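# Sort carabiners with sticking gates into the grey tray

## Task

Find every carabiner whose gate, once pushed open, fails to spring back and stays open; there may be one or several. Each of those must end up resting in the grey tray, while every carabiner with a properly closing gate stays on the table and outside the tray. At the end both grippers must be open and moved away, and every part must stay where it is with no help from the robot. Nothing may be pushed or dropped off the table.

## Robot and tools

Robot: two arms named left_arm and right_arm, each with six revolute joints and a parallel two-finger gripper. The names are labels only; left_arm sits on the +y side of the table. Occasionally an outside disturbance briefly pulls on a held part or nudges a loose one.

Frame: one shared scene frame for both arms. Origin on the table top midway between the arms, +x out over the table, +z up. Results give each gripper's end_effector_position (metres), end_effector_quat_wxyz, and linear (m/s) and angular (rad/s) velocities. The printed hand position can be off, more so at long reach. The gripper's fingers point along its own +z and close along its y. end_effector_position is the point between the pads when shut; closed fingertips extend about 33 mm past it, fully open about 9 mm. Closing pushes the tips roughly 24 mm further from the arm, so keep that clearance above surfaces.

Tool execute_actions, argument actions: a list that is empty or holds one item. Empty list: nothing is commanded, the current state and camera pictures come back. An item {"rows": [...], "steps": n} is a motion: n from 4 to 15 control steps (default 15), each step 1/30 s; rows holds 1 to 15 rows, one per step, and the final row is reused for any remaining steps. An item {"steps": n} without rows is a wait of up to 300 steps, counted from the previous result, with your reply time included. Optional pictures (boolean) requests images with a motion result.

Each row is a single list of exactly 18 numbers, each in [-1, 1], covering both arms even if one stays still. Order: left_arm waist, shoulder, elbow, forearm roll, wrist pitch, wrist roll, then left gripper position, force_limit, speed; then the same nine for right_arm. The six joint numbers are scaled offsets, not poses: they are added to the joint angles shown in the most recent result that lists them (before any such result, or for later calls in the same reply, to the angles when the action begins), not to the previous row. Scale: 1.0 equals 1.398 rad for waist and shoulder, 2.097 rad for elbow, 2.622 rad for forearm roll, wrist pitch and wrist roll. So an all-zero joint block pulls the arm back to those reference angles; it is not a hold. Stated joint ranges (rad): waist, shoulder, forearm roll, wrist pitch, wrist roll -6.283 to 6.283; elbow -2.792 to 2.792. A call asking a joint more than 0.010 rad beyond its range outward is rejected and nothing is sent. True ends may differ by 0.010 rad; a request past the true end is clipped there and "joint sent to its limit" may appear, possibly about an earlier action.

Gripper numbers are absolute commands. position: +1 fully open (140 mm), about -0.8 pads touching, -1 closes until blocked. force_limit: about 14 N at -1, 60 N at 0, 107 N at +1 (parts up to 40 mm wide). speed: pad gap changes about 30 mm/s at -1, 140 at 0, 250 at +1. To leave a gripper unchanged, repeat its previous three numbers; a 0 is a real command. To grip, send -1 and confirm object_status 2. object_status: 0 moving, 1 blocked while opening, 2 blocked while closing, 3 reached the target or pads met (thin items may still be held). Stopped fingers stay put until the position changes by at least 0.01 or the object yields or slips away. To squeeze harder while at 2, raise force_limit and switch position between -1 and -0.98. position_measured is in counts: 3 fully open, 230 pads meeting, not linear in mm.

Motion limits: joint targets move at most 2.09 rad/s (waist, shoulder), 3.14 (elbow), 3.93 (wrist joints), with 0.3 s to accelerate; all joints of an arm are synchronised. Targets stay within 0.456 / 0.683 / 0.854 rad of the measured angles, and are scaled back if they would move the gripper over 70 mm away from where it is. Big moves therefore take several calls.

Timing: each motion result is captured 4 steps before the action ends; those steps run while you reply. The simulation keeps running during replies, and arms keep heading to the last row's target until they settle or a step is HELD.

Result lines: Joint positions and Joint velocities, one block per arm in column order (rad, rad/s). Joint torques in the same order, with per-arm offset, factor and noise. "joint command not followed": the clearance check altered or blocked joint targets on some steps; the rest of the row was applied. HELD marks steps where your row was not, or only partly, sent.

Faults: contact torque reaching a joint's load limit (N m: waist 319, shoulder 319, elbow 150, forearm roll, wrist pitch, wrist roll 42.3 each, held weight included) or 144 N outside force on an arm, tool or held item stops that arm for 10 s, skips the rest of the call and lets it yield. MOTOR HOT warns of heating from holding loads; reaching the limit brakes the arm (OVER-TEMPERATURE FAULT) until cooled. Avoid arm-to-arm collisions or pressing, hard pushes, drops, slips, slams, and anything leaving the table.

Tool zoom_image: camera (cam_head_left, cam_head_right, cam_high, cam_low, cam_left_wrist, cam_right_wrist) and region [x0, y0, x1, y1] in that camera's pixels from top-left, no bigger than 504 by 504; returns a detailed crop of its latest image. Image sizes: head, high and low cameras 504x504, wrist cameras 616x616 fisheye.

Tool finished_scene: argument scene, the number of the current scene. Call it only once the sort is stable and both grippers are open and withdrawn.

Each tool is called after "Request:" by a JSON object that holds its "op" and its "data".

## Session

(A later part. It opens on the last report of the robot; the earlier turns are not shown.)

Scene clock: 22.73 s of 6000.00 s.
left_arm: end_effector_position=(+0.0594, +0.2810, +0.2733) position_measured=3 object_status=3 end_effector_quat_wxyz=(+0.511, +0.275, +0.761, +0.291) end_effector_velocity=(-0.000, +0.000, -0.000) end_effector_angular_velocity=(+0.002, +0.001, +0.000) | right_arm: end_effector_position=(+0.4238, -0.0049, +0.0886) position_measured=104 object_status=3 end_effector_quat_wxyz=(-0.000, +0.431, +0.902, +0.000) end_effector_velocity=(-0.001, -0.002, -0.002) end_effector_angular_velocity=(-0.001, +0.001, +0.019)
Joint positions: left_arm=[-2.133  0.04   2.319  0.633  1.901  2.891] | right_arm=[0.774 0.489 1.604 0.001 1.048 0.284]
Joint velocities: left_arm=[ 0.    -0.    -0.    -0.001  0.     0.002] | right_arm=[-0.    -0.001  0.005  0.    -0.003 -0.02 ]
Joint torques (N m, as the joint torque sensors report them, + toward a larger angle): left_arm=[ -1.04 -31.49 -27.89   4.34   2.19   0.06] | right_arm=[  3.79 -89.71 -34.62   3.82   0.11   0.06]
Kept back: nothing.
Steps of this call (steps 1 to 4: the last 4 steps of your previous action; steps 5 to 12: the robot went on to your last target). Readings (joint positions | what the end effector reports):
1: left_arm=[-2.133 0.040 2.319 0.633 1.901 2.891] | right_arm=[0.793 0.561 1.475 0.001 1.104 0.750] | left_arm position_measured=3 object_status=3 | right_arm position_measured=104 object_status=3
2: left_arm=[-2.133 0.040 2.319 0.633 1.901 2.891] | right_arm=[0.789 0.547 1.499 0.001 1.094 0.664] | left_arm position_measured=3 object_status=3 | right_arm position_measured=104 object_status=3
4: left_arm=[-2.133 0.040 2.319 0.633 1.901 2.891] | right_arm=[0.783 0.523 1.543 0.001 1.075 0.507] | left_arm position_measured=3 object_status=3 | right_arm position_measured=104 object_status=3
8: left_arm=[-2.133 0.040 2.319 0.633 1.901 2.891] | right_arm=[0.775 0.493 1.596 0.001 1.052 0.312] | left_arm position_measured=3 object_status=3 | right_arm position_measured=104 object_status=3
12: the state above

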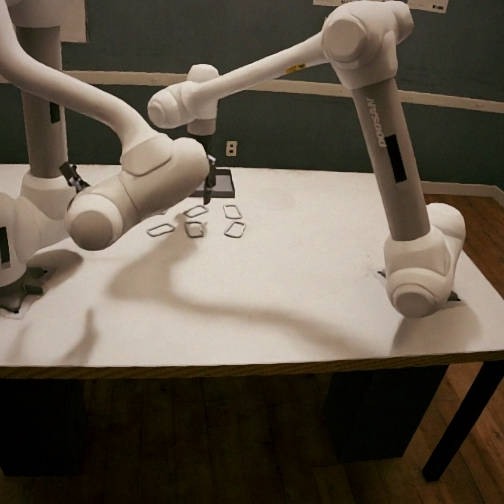

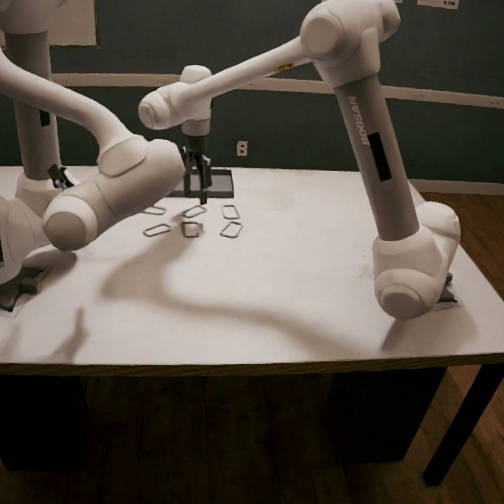

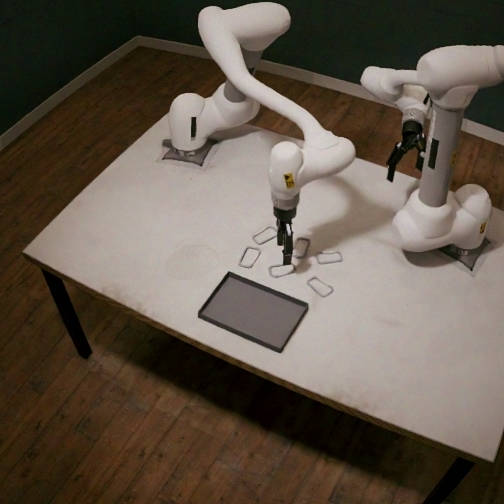

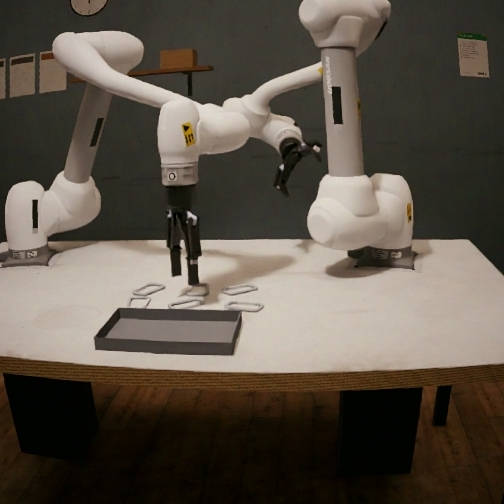

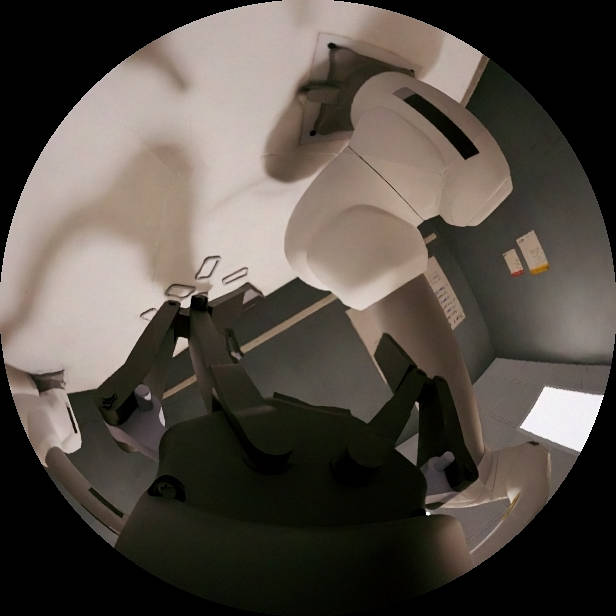

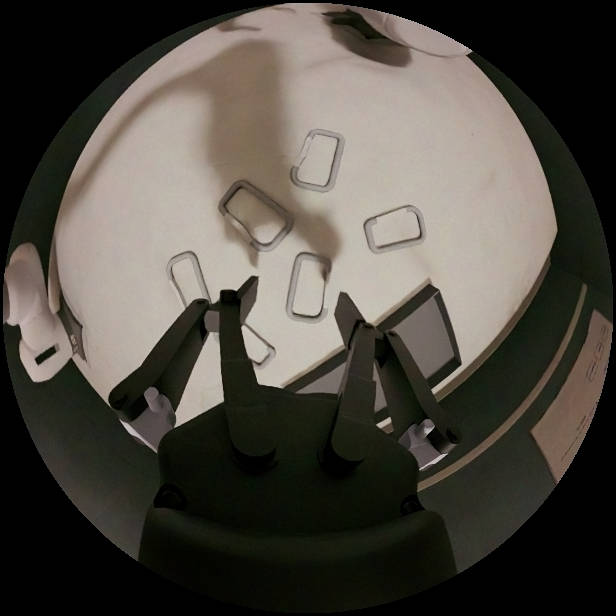

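Request:
{"op": "zoom_image", "data": {"camera": "cam_right_wrist", "region": [220, 220, 380, 350]}}

Region (220, 220, 380, 350) of cam_right_wrist's 616x616 image, scaled by 3.150, with more detail than that image has; it fills the top 410 rows of this view, and the rest is white.

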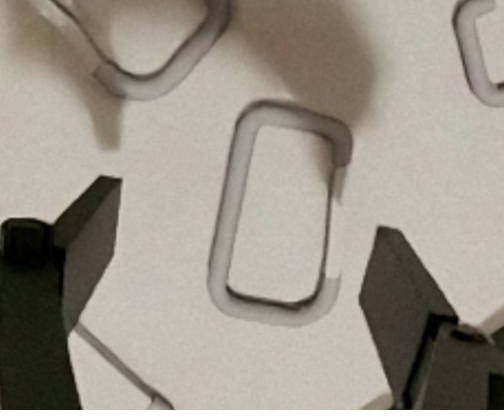

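Request:
{"op": "execute_actions", "data": {"actions": [{"rows":[[0,0,0,0,0,0,1,0,0,-0.0069,0.0305,0.0118,0,-0.0255,-0.0046,0.1,-0.6,0]],"steps":15}], "pictures": true}}

Request:
{"op": "zoom_image", "data": {"camera": "cam_right_wrist", "region": [220, 220, 380, 350]}}

Scene clock: 23.67 s of 6000.00 s.
left_arm: end_effector_position=(+0.0594, +0.2810, +0.2733) position_measured=3 object_status=3 end_effector_quat_wxyz=(+0.511, +0.275, +0.761, +0.291) end_effector_velocity=(+0.000, +0.000, -0.000) end_effector_angular_velocity=(+0.001, -0.000, +0.002) | right_arm: end_effector_position=(+0.4319, -0.0064, +0.0443) position_measured=117 object_status=0 end_effector_quat_wxyz=(-0.000, +0.430, +0.903, +0.000) end_effector_velocity=(+0.001, -0.001, -0.008) end_effector_angular_velocity=(-0.002, +0.001, +0.000)
Joint positions: left_arm=[-2.133  0.04   2.319  0.633  1.901  2.891] | right_arm=[0.765 0.531 1.629 0.001 0.982 0.272]
Joint velocities: left_arm=[ 0.001  0.001 -0.    -0.001 -0.    -0.   ] | right_arm=[-0.001  0.008  0.004 -0.001 -0.01  -0.001]
Joint torques (N m, as the joint torque sensors report them, + toward a larger angle): left_arm=[ -0.17 -31.18 -28.03   4.44   2.21   0.02] | right_arm=[  3.58 -88.61 -33.34   3.85  -0.08  -0.4 ]
Steps of this call (steps 1 to 17: the robot went on to your last target; steps 18 to 28: the first 11 steps of this action). Readings (joint positions | what the end effector reports):
18: left_arm=[-2.133 0.040 2.319 0.633 1.901 2.891] | right_arm=[0.774 0.488 1.605 0.001 1.048 0.282] | left_arm position_measured=3 object_status=3 | right_arm position_measured=104 object_status=0
19: left_arm=[-2.133 0.040 2.319 0.633 1.901 2.891] | right_arm=[0.773 0.491 1.606 0.001 1.043 0.281] | left_arm position_measured=3 object_status=3 | right_arm position_measured=106 object_status=0
21: left_arm=[-2.133 0.040 2.319 0.633 1.901 2.891] | right_arm=[0.769 0.513 1.619 0.001 1.010 0.276] | left_arm position_measured=3 object_status=3 | right_arm position_measured=117 object_status=0
25: left_arm=[-2.133 0.040 2.319 0.633 1.901 2.891] | right_arm=[0.765 0.530 1.628 0.001 0.984 0.272] | left_arm position_measured=3 object_status=3 | right_arm position_measured=117 object_status=0
28: the state above

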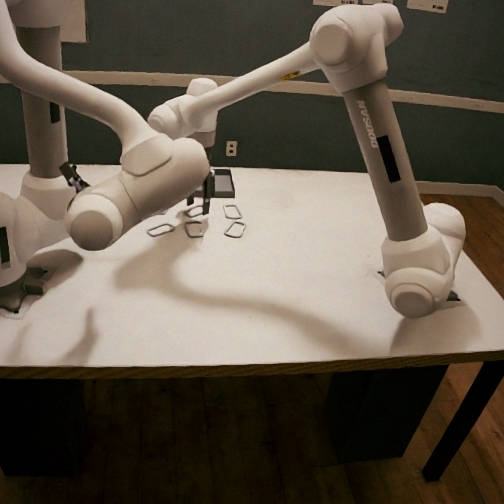

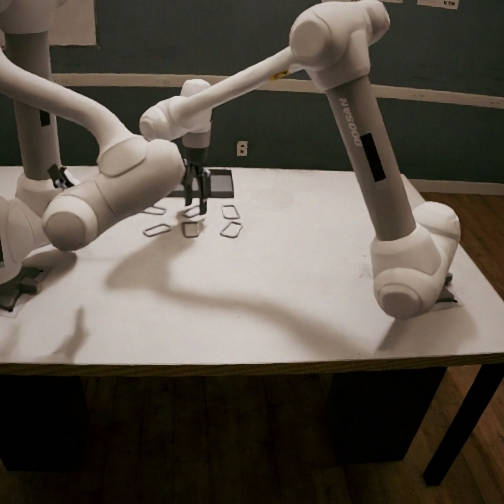

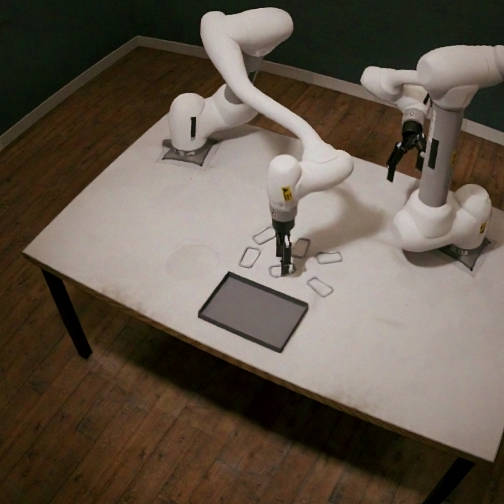

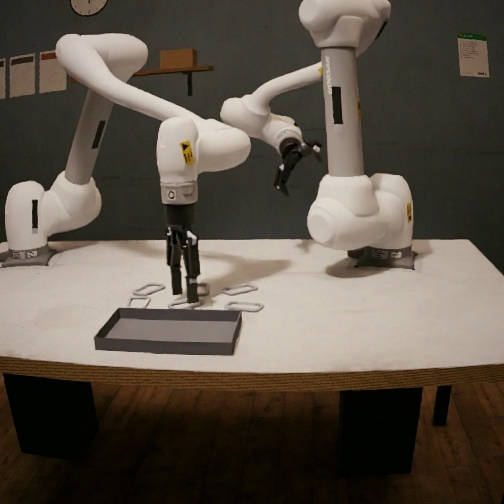

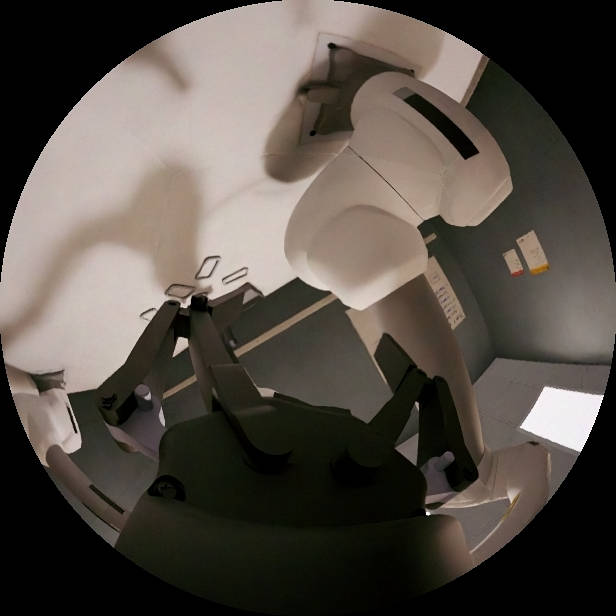

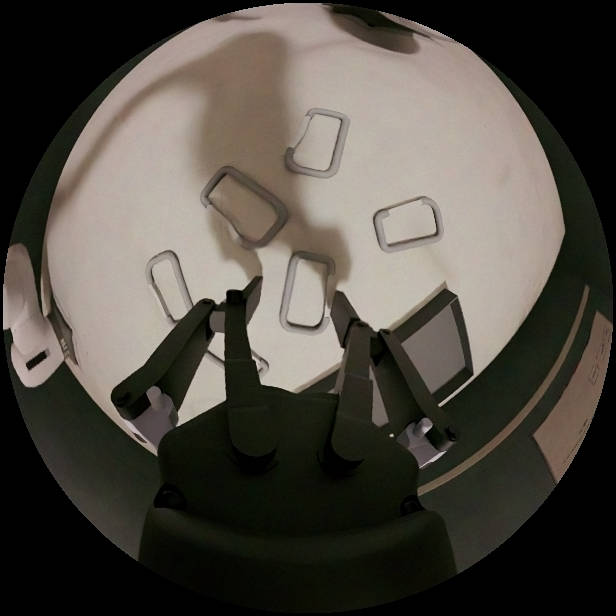

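Region (220, 220, 380, 350) of cam_right_wrist's 616x616 image, scaled by 3.150, with more detail than that image has; it fills the top 410 rows of this view, and the rest is white.

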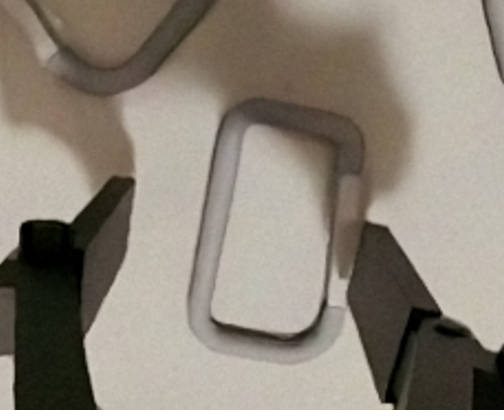

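Request:
{"op": "execute_actions", "data": {"actions": [{"rows":[[0,0,0,0,0,0,1,0,0,0.0059,0.0097,-0.0109,0,0.0035,0.0032,0.1,-0.6,0],[0,0,0,0,0,0,1,0,0,0.0059,0.0097,-0.0109,0,0.0035,0.0032,0.1,-0.6,0],[0,0,0,0,0,0,1,0,0,0.0059,0.0097,-0.0109,0,0.0035,0.0032,0.1,-0.6,0],[0,0,0,0,0,0,1,0,0,0.0059,0.0097,-0.0109,0,0.0035,0.0032,0.1,-0.6,0],[0,0,0,0,0,0,1,0,0,0.0059,0.0097,-0.0109,0,0.0035,0.0032,0.1,-0.6,0],[0,0,0,0,0,0,1,0,0,0.0059,0.0097,-0.0109,0,0.0035,0.0032,0.1,-0.6,0],[0,0,0,0,0,0,1,0,0,0.0059,0.0129,-0.0094,0,0.0006,0.0032,0.1,-0.6,0]],"steps":15}], "pictures": true}}

Request:
{"op": "zoom_image", "data": {"camera": "cam_right_wrist", "region": [220, 220, 380, 350]}}

Scene clock: 24.73 s of 6000.00 s.
left_arm: end_effector_position=(+0.0594, +0.2810, +0.2733) position_measured=3 object_status=3 end_effector_quat_wxyz=(+0.511, +0.275, +0.761, +0.291) end_effector_velocity=(-0.000, -0.000, -0.000) end_effector_angular_velocity=(+0.002, -0.001, -0.001) | right_arm: end_effector_position=(+0.4324, +0.0052, +0.0402) position_measured=117 object_status=3 end_effector_quat_wxyz=(-0.000, +0.430, +0.903, +0.000) end_effector_velocity=(+0.000, +0.002, -0.010) end_effector_angular_velocity=(+0.004, -0.003, +0.001)
Joint positions: left_arm=[-2.133  0.04   2.319  0.633  1.901  2.891] | right_arm=[0.773 0.548 1.609 0.001 0.985 0.28 ]
Joint velocities: left_arm=[-0.001  0.002 -0.     0.     0.     0.001] | right_arm=[ 0.002  0.01   0.006 -0.    -0.02   0.001]
Joint torques (N m, as the joint torque sensors report them, + toward a larger angle): left_arm=[  0.15 -31.41 -27.66   4.42   2.19   0.02] | right_arm=[  4.51 -92.54 -33.8    3.55  -0.32  -0.62]
Steps of this call (steps 1 to 4: the last 4 steps of your previous action; steps 5 to 15: the robot went on to your last target; steps 16 to 21: nothing new was sent; steps 22 to 32: the first 11 steps of this action). Readings (joint positions | what the end effector reports):
22: left_arm=[-2.133 0.040 2.319 0.633 1.901 2.891] | right_arm=[0.764 0.531 1.629 0.001 0.982 0.271] | left_arm position_measured=3 object_status=3 | right_arm position_measured=117 object_status=3
23: left_arm=[-2.133 0.040 2.319 0.633 1.901 2.891] | right_arm=[0.765 0.534 1.625 0.001 0.983 0.272] | left_arm position_measured=3 object_status=3 | right_arm position_measured=117 object_status=3
25: left_arm=[-2.133 0.040 2.319 0.633 1.901 2.891] | right_arm=[0.770 0.540 1.613 0.001 0.988 0.277] | left_arm position_measured=3 object_status=3 | right_arm position_measured=117 object_status=3
29: left_arm=[-2.133 0.040 2.319 0.633 1.901 2.891] | right_arm=[0.772 0.545 1.607 0.001 0.990 0.279] | left_arm position_measured=3 object_status=3 | right_arm position_measured=117 object_status=3
32: the state above

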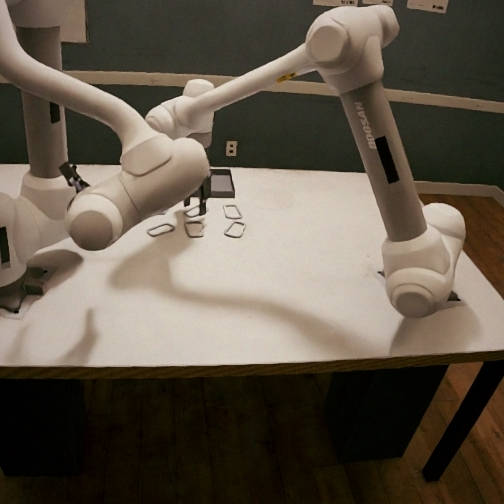

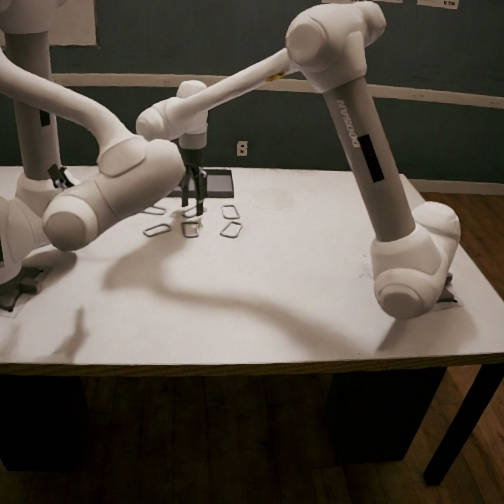

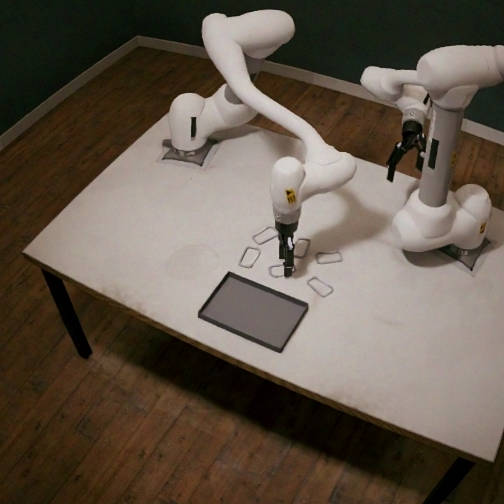

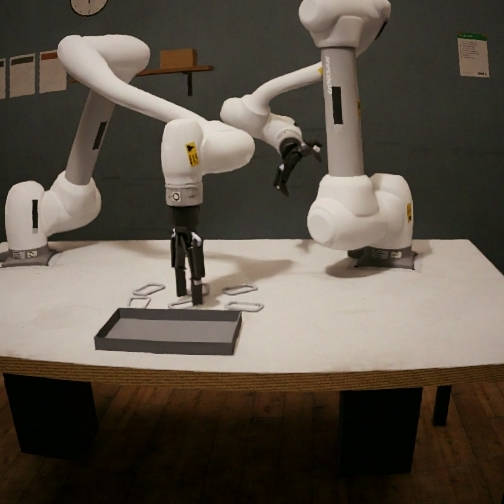

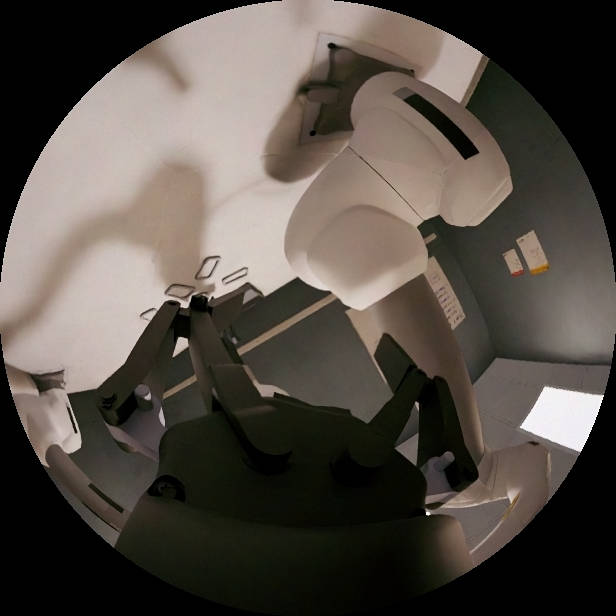

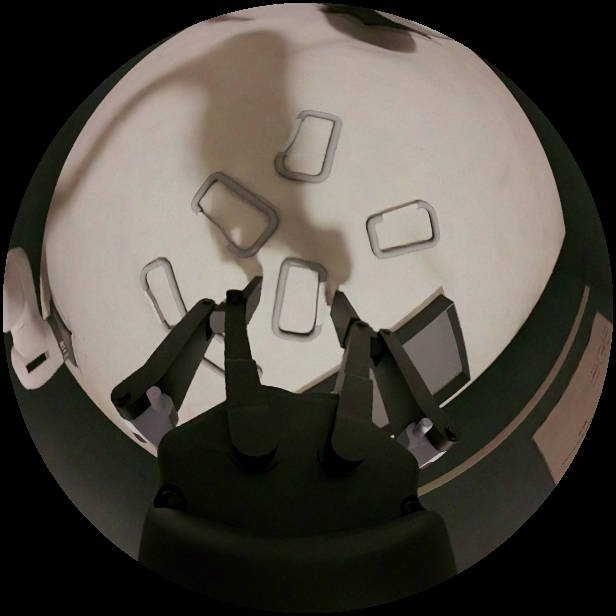

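Region (220, 220, 380, 350) of cam_right_wrist's 616x616 image, scaled by 3.150, with more detail than that image has; it fills the top 410 rows of this view, and the rest is white.

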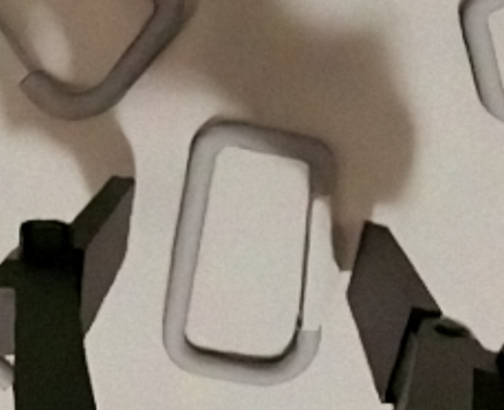

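Request:
{"op": "execute_actions", "data": {"actions": []}}

Scene clock: 25.30 s of 6000.00 s.
left_arm: end_effector_position=(+0.0594, +0.2810, +0.2733) position_measured=3 object_status=3 end_effector_quat_wxyz=(+0.511, +0.275, +0.761, +0.291) end_effector_velocity=(-0.000, +0.000, +0.000) end_effector_angular_velocity=(-0.001, +0.001, -0.001) | right_arm: end_effector_position=(+0.4323, +0.0054, +0.0393) position_measured=117 object_status=3 end_effector_quat_wxyz=(-0.000, +0.430, +0.903, +0.000) end_effector_velocity=(+0.000, +0.000, +0.001) end_effector_angular_velocity=(+0.001, -0.001, +0.001)
Joint positions: left_arm=[-2.133  0.04   2.319  0.633  1.901  2.891] | right_arm=[0.773 0.549 1.609 0.001 0.984 0.28 ]
Joint velocities: left_arm=[-0.001 -0.001  0.     0.     0.     0.   ] | right_arm=[ 0.    -0.001 -0.     0.     0.    -0.001]
Joint torques (N m, as the joint torque sensors report them, + toward a larger angle): left_arm=[ -0.5  -31.28 -27.58   4.36   2.26   0.09] | right_arm=[  3.68 -90.5  -32.72   4.02  -0.29  -0.28]
Kept back: nothing.
Steps of this call (steps 1 to 4: the last 4 steps of your previous action; steps 5 to 15: the robot went on to your last target; steps 16 to 17: nothing new was sent). Readings (joint positions | what the end effector reports):
1: left_arm=[-2.133 0.040 2.319 0.633 1.901 2.891] | right_arm=[0.773 0.548 1.609 0.001 0.985 0.280] | left_arm position_measured=3 object_status=3 | right_arm position_measured=117 object_status=3
2: left_arm=[-2.133 0.040 2.319 0.633 1.901 2.891] | right_arm=[0.773 0.548 1.609 0.001 0.984 0.280] | left_arm position_measured=3 object_status=3 | right_arm position_measured=117 object_status=3
4: left_arm=[-2.133 0.040 2.319 0.633 1.901 2.891] | right_arm=[0.773 0.549 1.609 0.001 0.984 0.280] | left_arm position_measured=3 object_status=3 | right_arm position_measured=117 object_status=3
8: left_arm=[-2.133 0.040 2.319 0.633 1.901 2.891] | right_arm=[0.773 0.549 1.609 0.001 0.984 0.280] | left_arm position_measured=3 object_status=3 | right_arm position_measured=117 object_status=3
17: the state above
All arms were judged still, so your last target was given up. Only a new action makes them travel on or press farther. Fingers that are still opening or closing keep moving.

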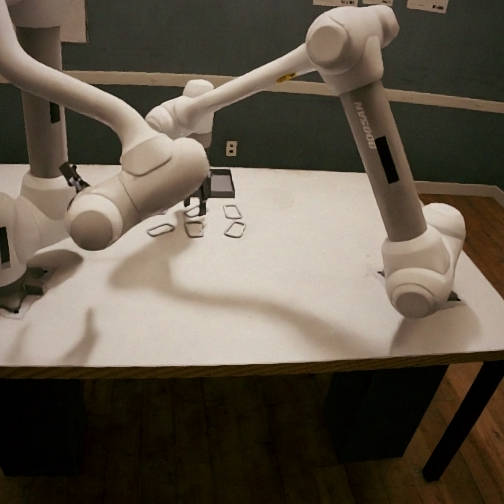

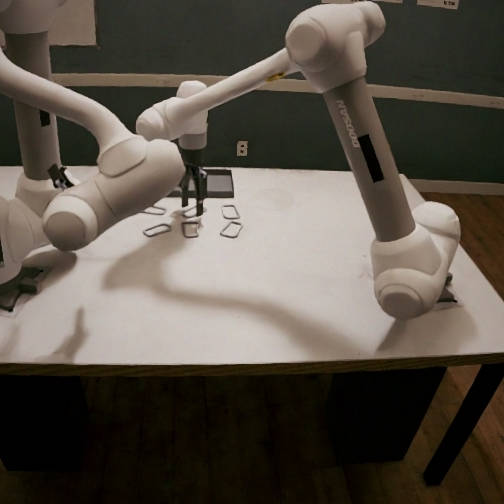

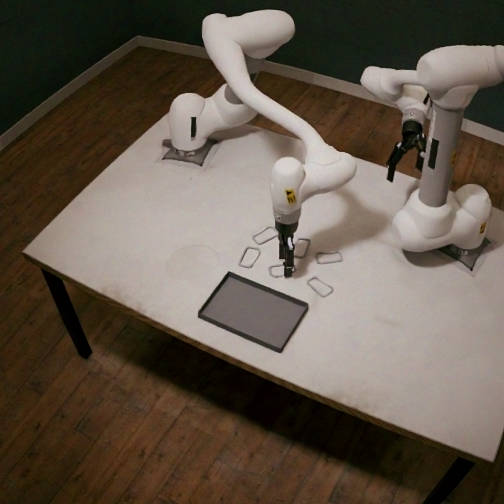

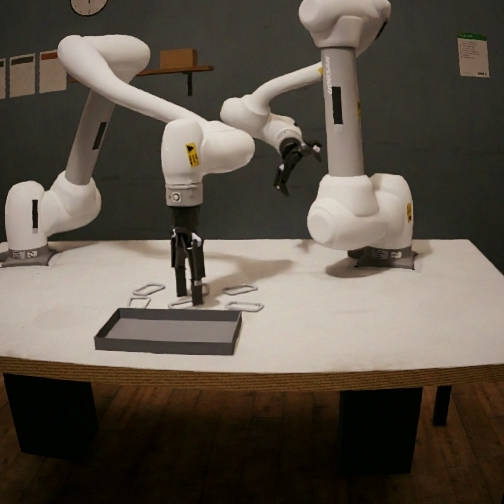

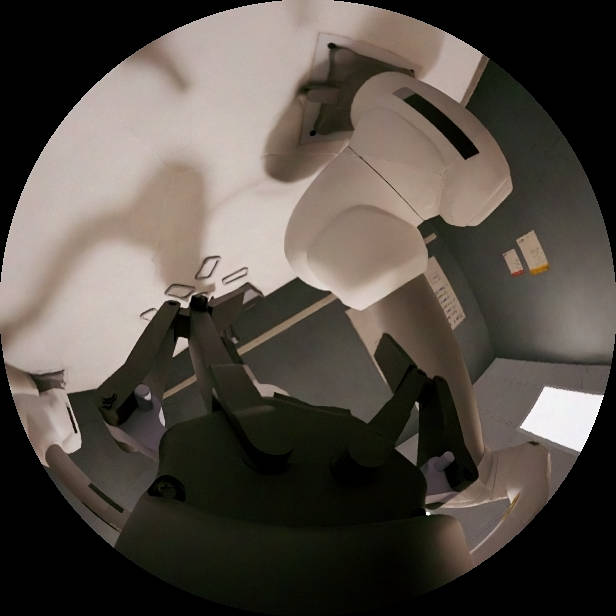

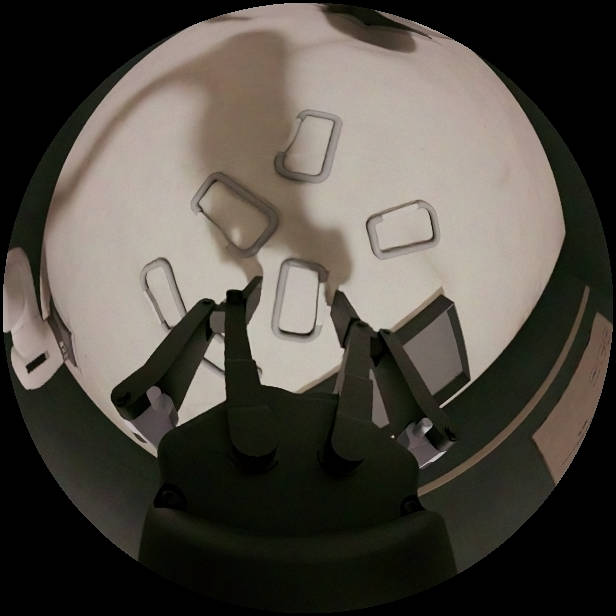

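Request:
{"op": "execute_actions", "data": {"actions": [{"rows":[[0,0,0,0,0,0,1,0,0,0,0.0004,0.0002,0,-0.0004,0,-0.45,-0.6,0]],"steps":15}], "pictures": true}}

Request:
{"op": "execute_actions", "data": {"actions": [{"steps":10}], "pictures": true}}

Request:
{"op": "zoom_image", "data": {"camera": "cam_right_wrist", "region": [220,220,380,350]}}

Scene clock: 25.83 s of 6000.00 s.
left_arm: end_effector_position=(+0.0594, +0.2810, +0.2733) position_measured=3 object_status=3 end_effector_quat_wxyz=(+0.511, +0.275, +0.761, +0.291) end_effector_velocity=(+0.000, -0.000, +0.000) end_effector_angular_velocity=(-0.001, -0.000, -0.000) | right_arm: end_effector_position=(+0.4323, +0.0054, +0.0388) position_measured=163 object_status=0 end_effector_quat_wxyz=(-0.000, +0.430, +0.903, +0.000) end_effector_velocity=(-0.000, -0.000, -0.001) end_effector_angular_velocity=(-0.001, +0.001, -0.000)
Joint positions: left_arm=[-2.133  0.04   2.319  0.633  1.901  2.891] | right_arm=[0.773 0.549 1.609 0.001 0.983 0.28 ]
Joint velocities: left_arm=[ 0.001 -0.001  0.     0.001 -0.    -0.   ] | right_arm=[0.    0.001 0.    0.    0.    0.   ]
Joint torques (N m, as the joint torque sensors report them, + toward a larger angle): left_arm=[  0.08 -31.65 -27.61   4.36   2.13   0.03] | right_arm=[  2.53 -70.13 -22.19   3.69  -0.58  -0.4 ]
Steps of this call (steps 1 to 5: nothing new was sent; steps 6 to 16: the first 11 steps of this action). Readings (joint positions | what the end effector reports):
6: left_arm=[-2.133 0.040 2.319 0.633 1.901 2.891] | right_arm=[0.773 0.549 1.609 0.001 0.984 0.280] | left_arm position_measured=3 object_status=3 | right_arm position_measured=117 object_status=0
7: left_arm=[-2.133 0.040 2.319 0.633 1.901 2.891] | right_arm=[0.773 0.549 1.609 0.001 0.983 0.280] | left_arm position_measured=3 object_status=3 | right_arm position_measured=119 object_status=0
9: left_arm=[-2.133 0.040 2.319 0.633 1.901 2.891] | right_arm=[0.773 0.549 1.609 0.001 0.983 0.280] | left_arm position_measured=3 object_status=3 | right_arm position_measured=134 object_status=0
13: left_arm=[-2.133 0.040 2.319 0.633 1.901 2.891] | right_arm=[0.773 0.549 1.609 0.001 0.983 0.280] | left_arm position_measured=3 object_status=3 | right_arm position_measured=163 object_status=0
16: the state above

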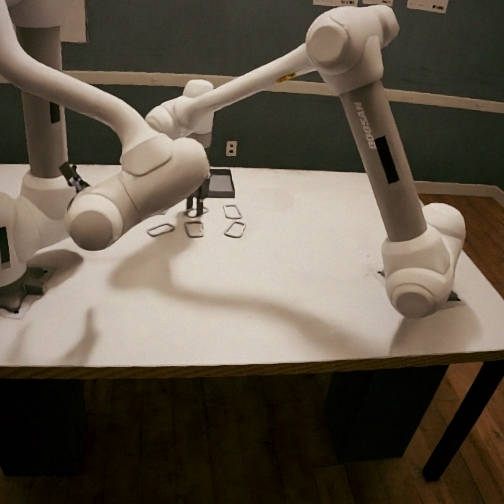

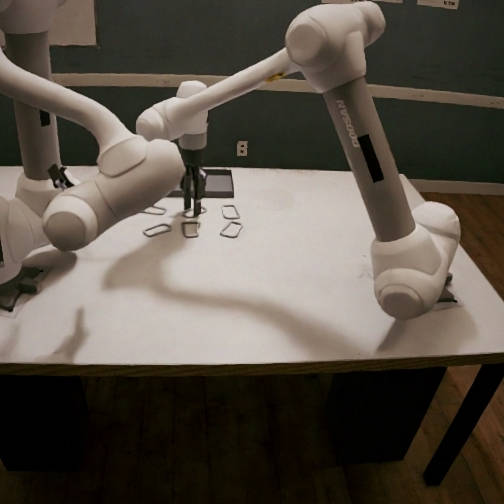

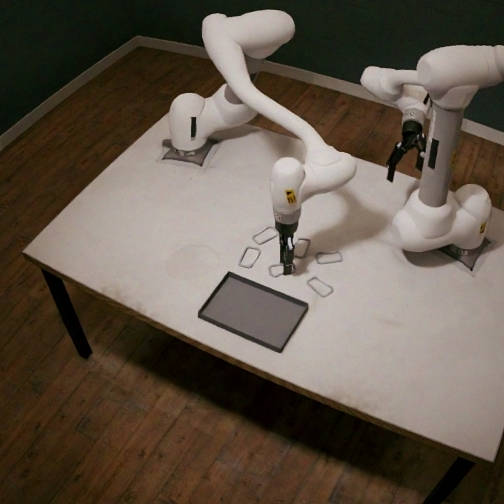

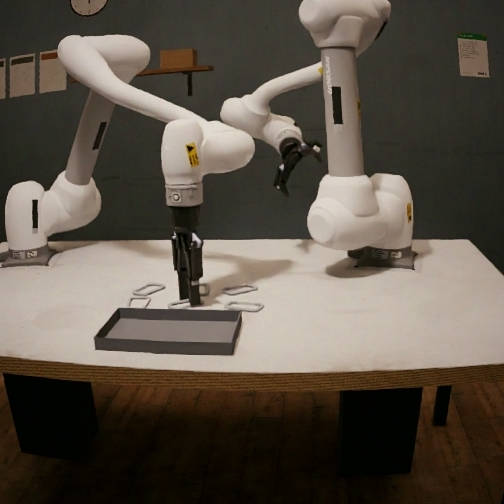

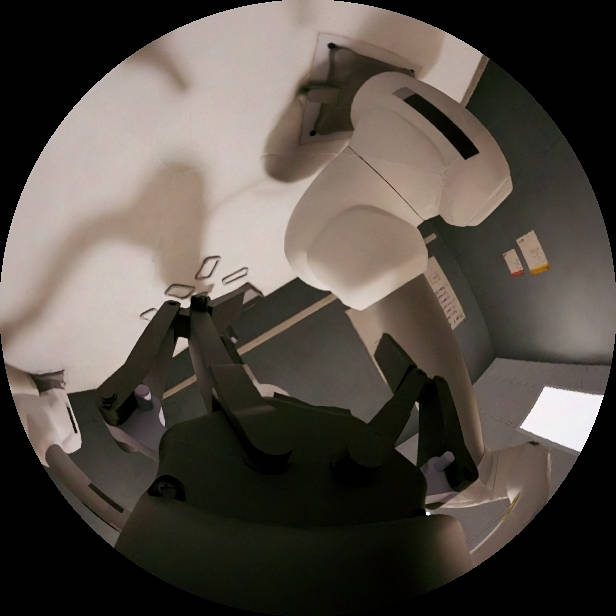

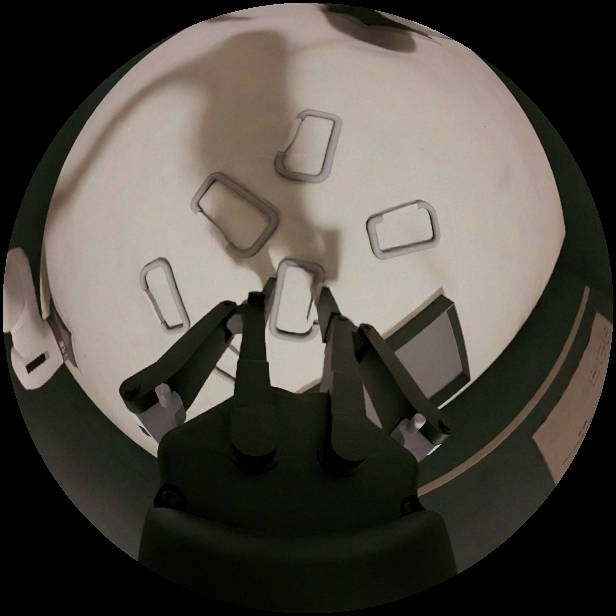

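Scene clock: 26.17 s of 6000.00 s.
left_arm: end_effector_position=(+0.0594, +0.2810, +0.2733) position_measured=3 object_status=3 end_effector_quat_wxyz=(+0.511, +0.275, +0.761, +0.291) end_effector_velocity=(-0.000, -0.000, +0.000) end_effector_angular_velocity=(+0.001, -0.000, -0.000) | right_arm: end_effector_position=(+0.4323, +0.0054, +0.0388) position_measured=163 object_status=2 end_effector_quat_wxyz=(-0.000, +0.430, +0.903, +0.000) end_effector_velocity=(+0.000, +0.001, +0.002) end_effector_angular_velocity=(+0.003, -0.002, -0.000)
Joint positions: left_arm=[-2.133  0.04   2.319  0.633  1.901  2.891] | right_arm=[0.773 0.549 1.609 0.001 0.983 0.28 ]
Joint velocities: left_arm=[-0.  0. -0.  0.  0.  0.] | right_arm=[ 0.    -0.002 -0.001  0.    -0.001  0.001]
Joint torques (N m, as the joint torque sensors report them, + toward a larger angle): left_arm=[  0.31 -31.22 -27.91   4.36   2.31   0.  ] | right_arm=[  2.67 -70.57 -22.97   3.64  -0.89  -0.45]
Kept back: nothing.
Steps of this call (steps 1 to 4: the last 4 steps of your previous action; steps 5 to 10: the robot went on to your last target). Readings (joint positions | what the end effector reports):
1: left_arm=[-2.133 0.040 2.319 0.633 1.901 2.891] | right_arm=[0.773 0.549 1.609 0.001 0.983 0.280] | left_arm position_measured=3 object_status=3 | right_arm position_measured=163 object_status=0
2: left_arm=[-2.133 0.040 2.319 0.633 1.901 2.891] | right_arm=[0.773 0.549 1.609 0.001 0.983 0.280] | left_arm position_measured=3 object_status=3 | right_arm position_measured=163 object_status=0
4: left_arm=[-2.133 0.040 2.319 0.633 1.901 2.891] | right_arm=[0.773 0.549 1.609 0.001 0.983 0.280] | left_arm position_measured=3 object_status=3 | right_arm position_measured=163 object_status=2
8: left_arm=[-2.133 0.040 2.319 0.633 1.901 2.891] | right_arm=[0.773 0.549 1.609 0.001 0.983 0.280] | left_arm position_measured=3 object_status=3 | right_arm position_measured=163 object_status=2
10: the state above

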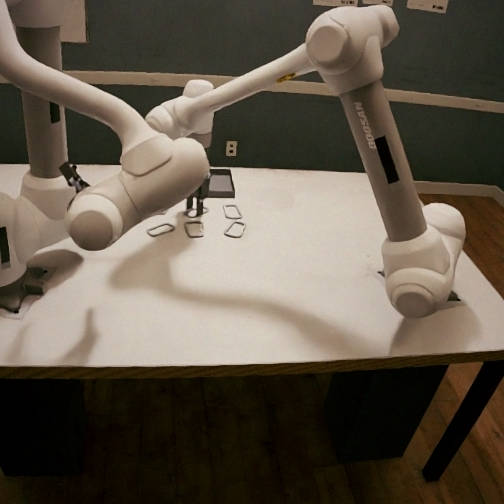

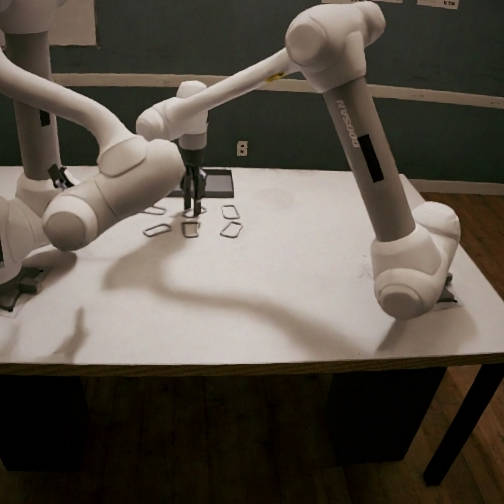

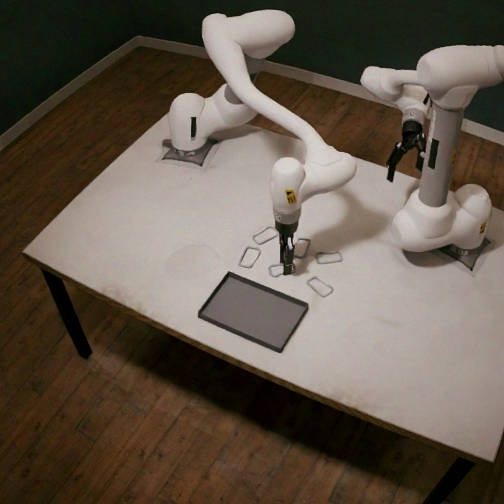

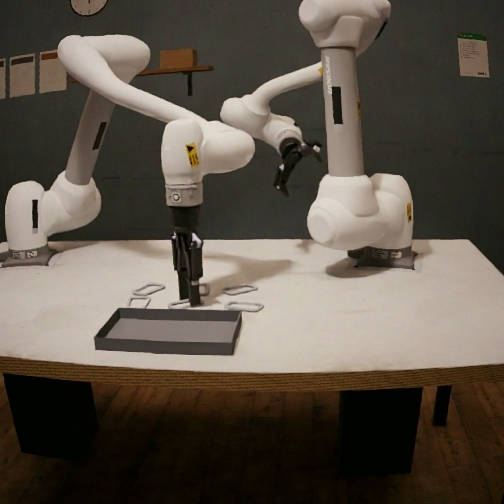

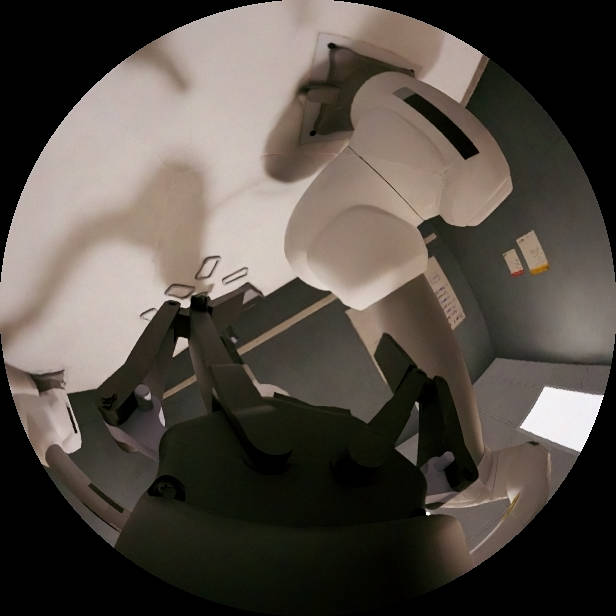

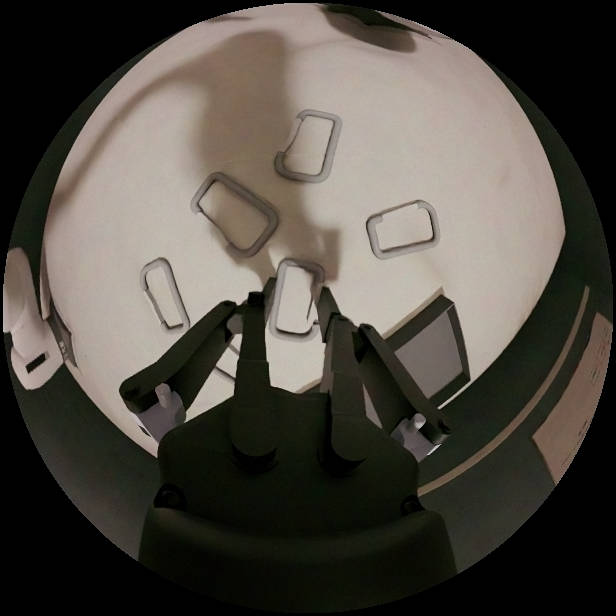

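Region (220, 220, 380, 350) of cam_right_wrist's 616x616 image, scaled by 3.150, with more detail than that image has; it fills the top 410 rows of this view, and the rest is white.

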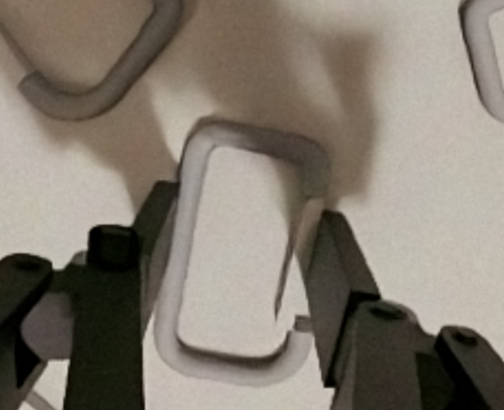

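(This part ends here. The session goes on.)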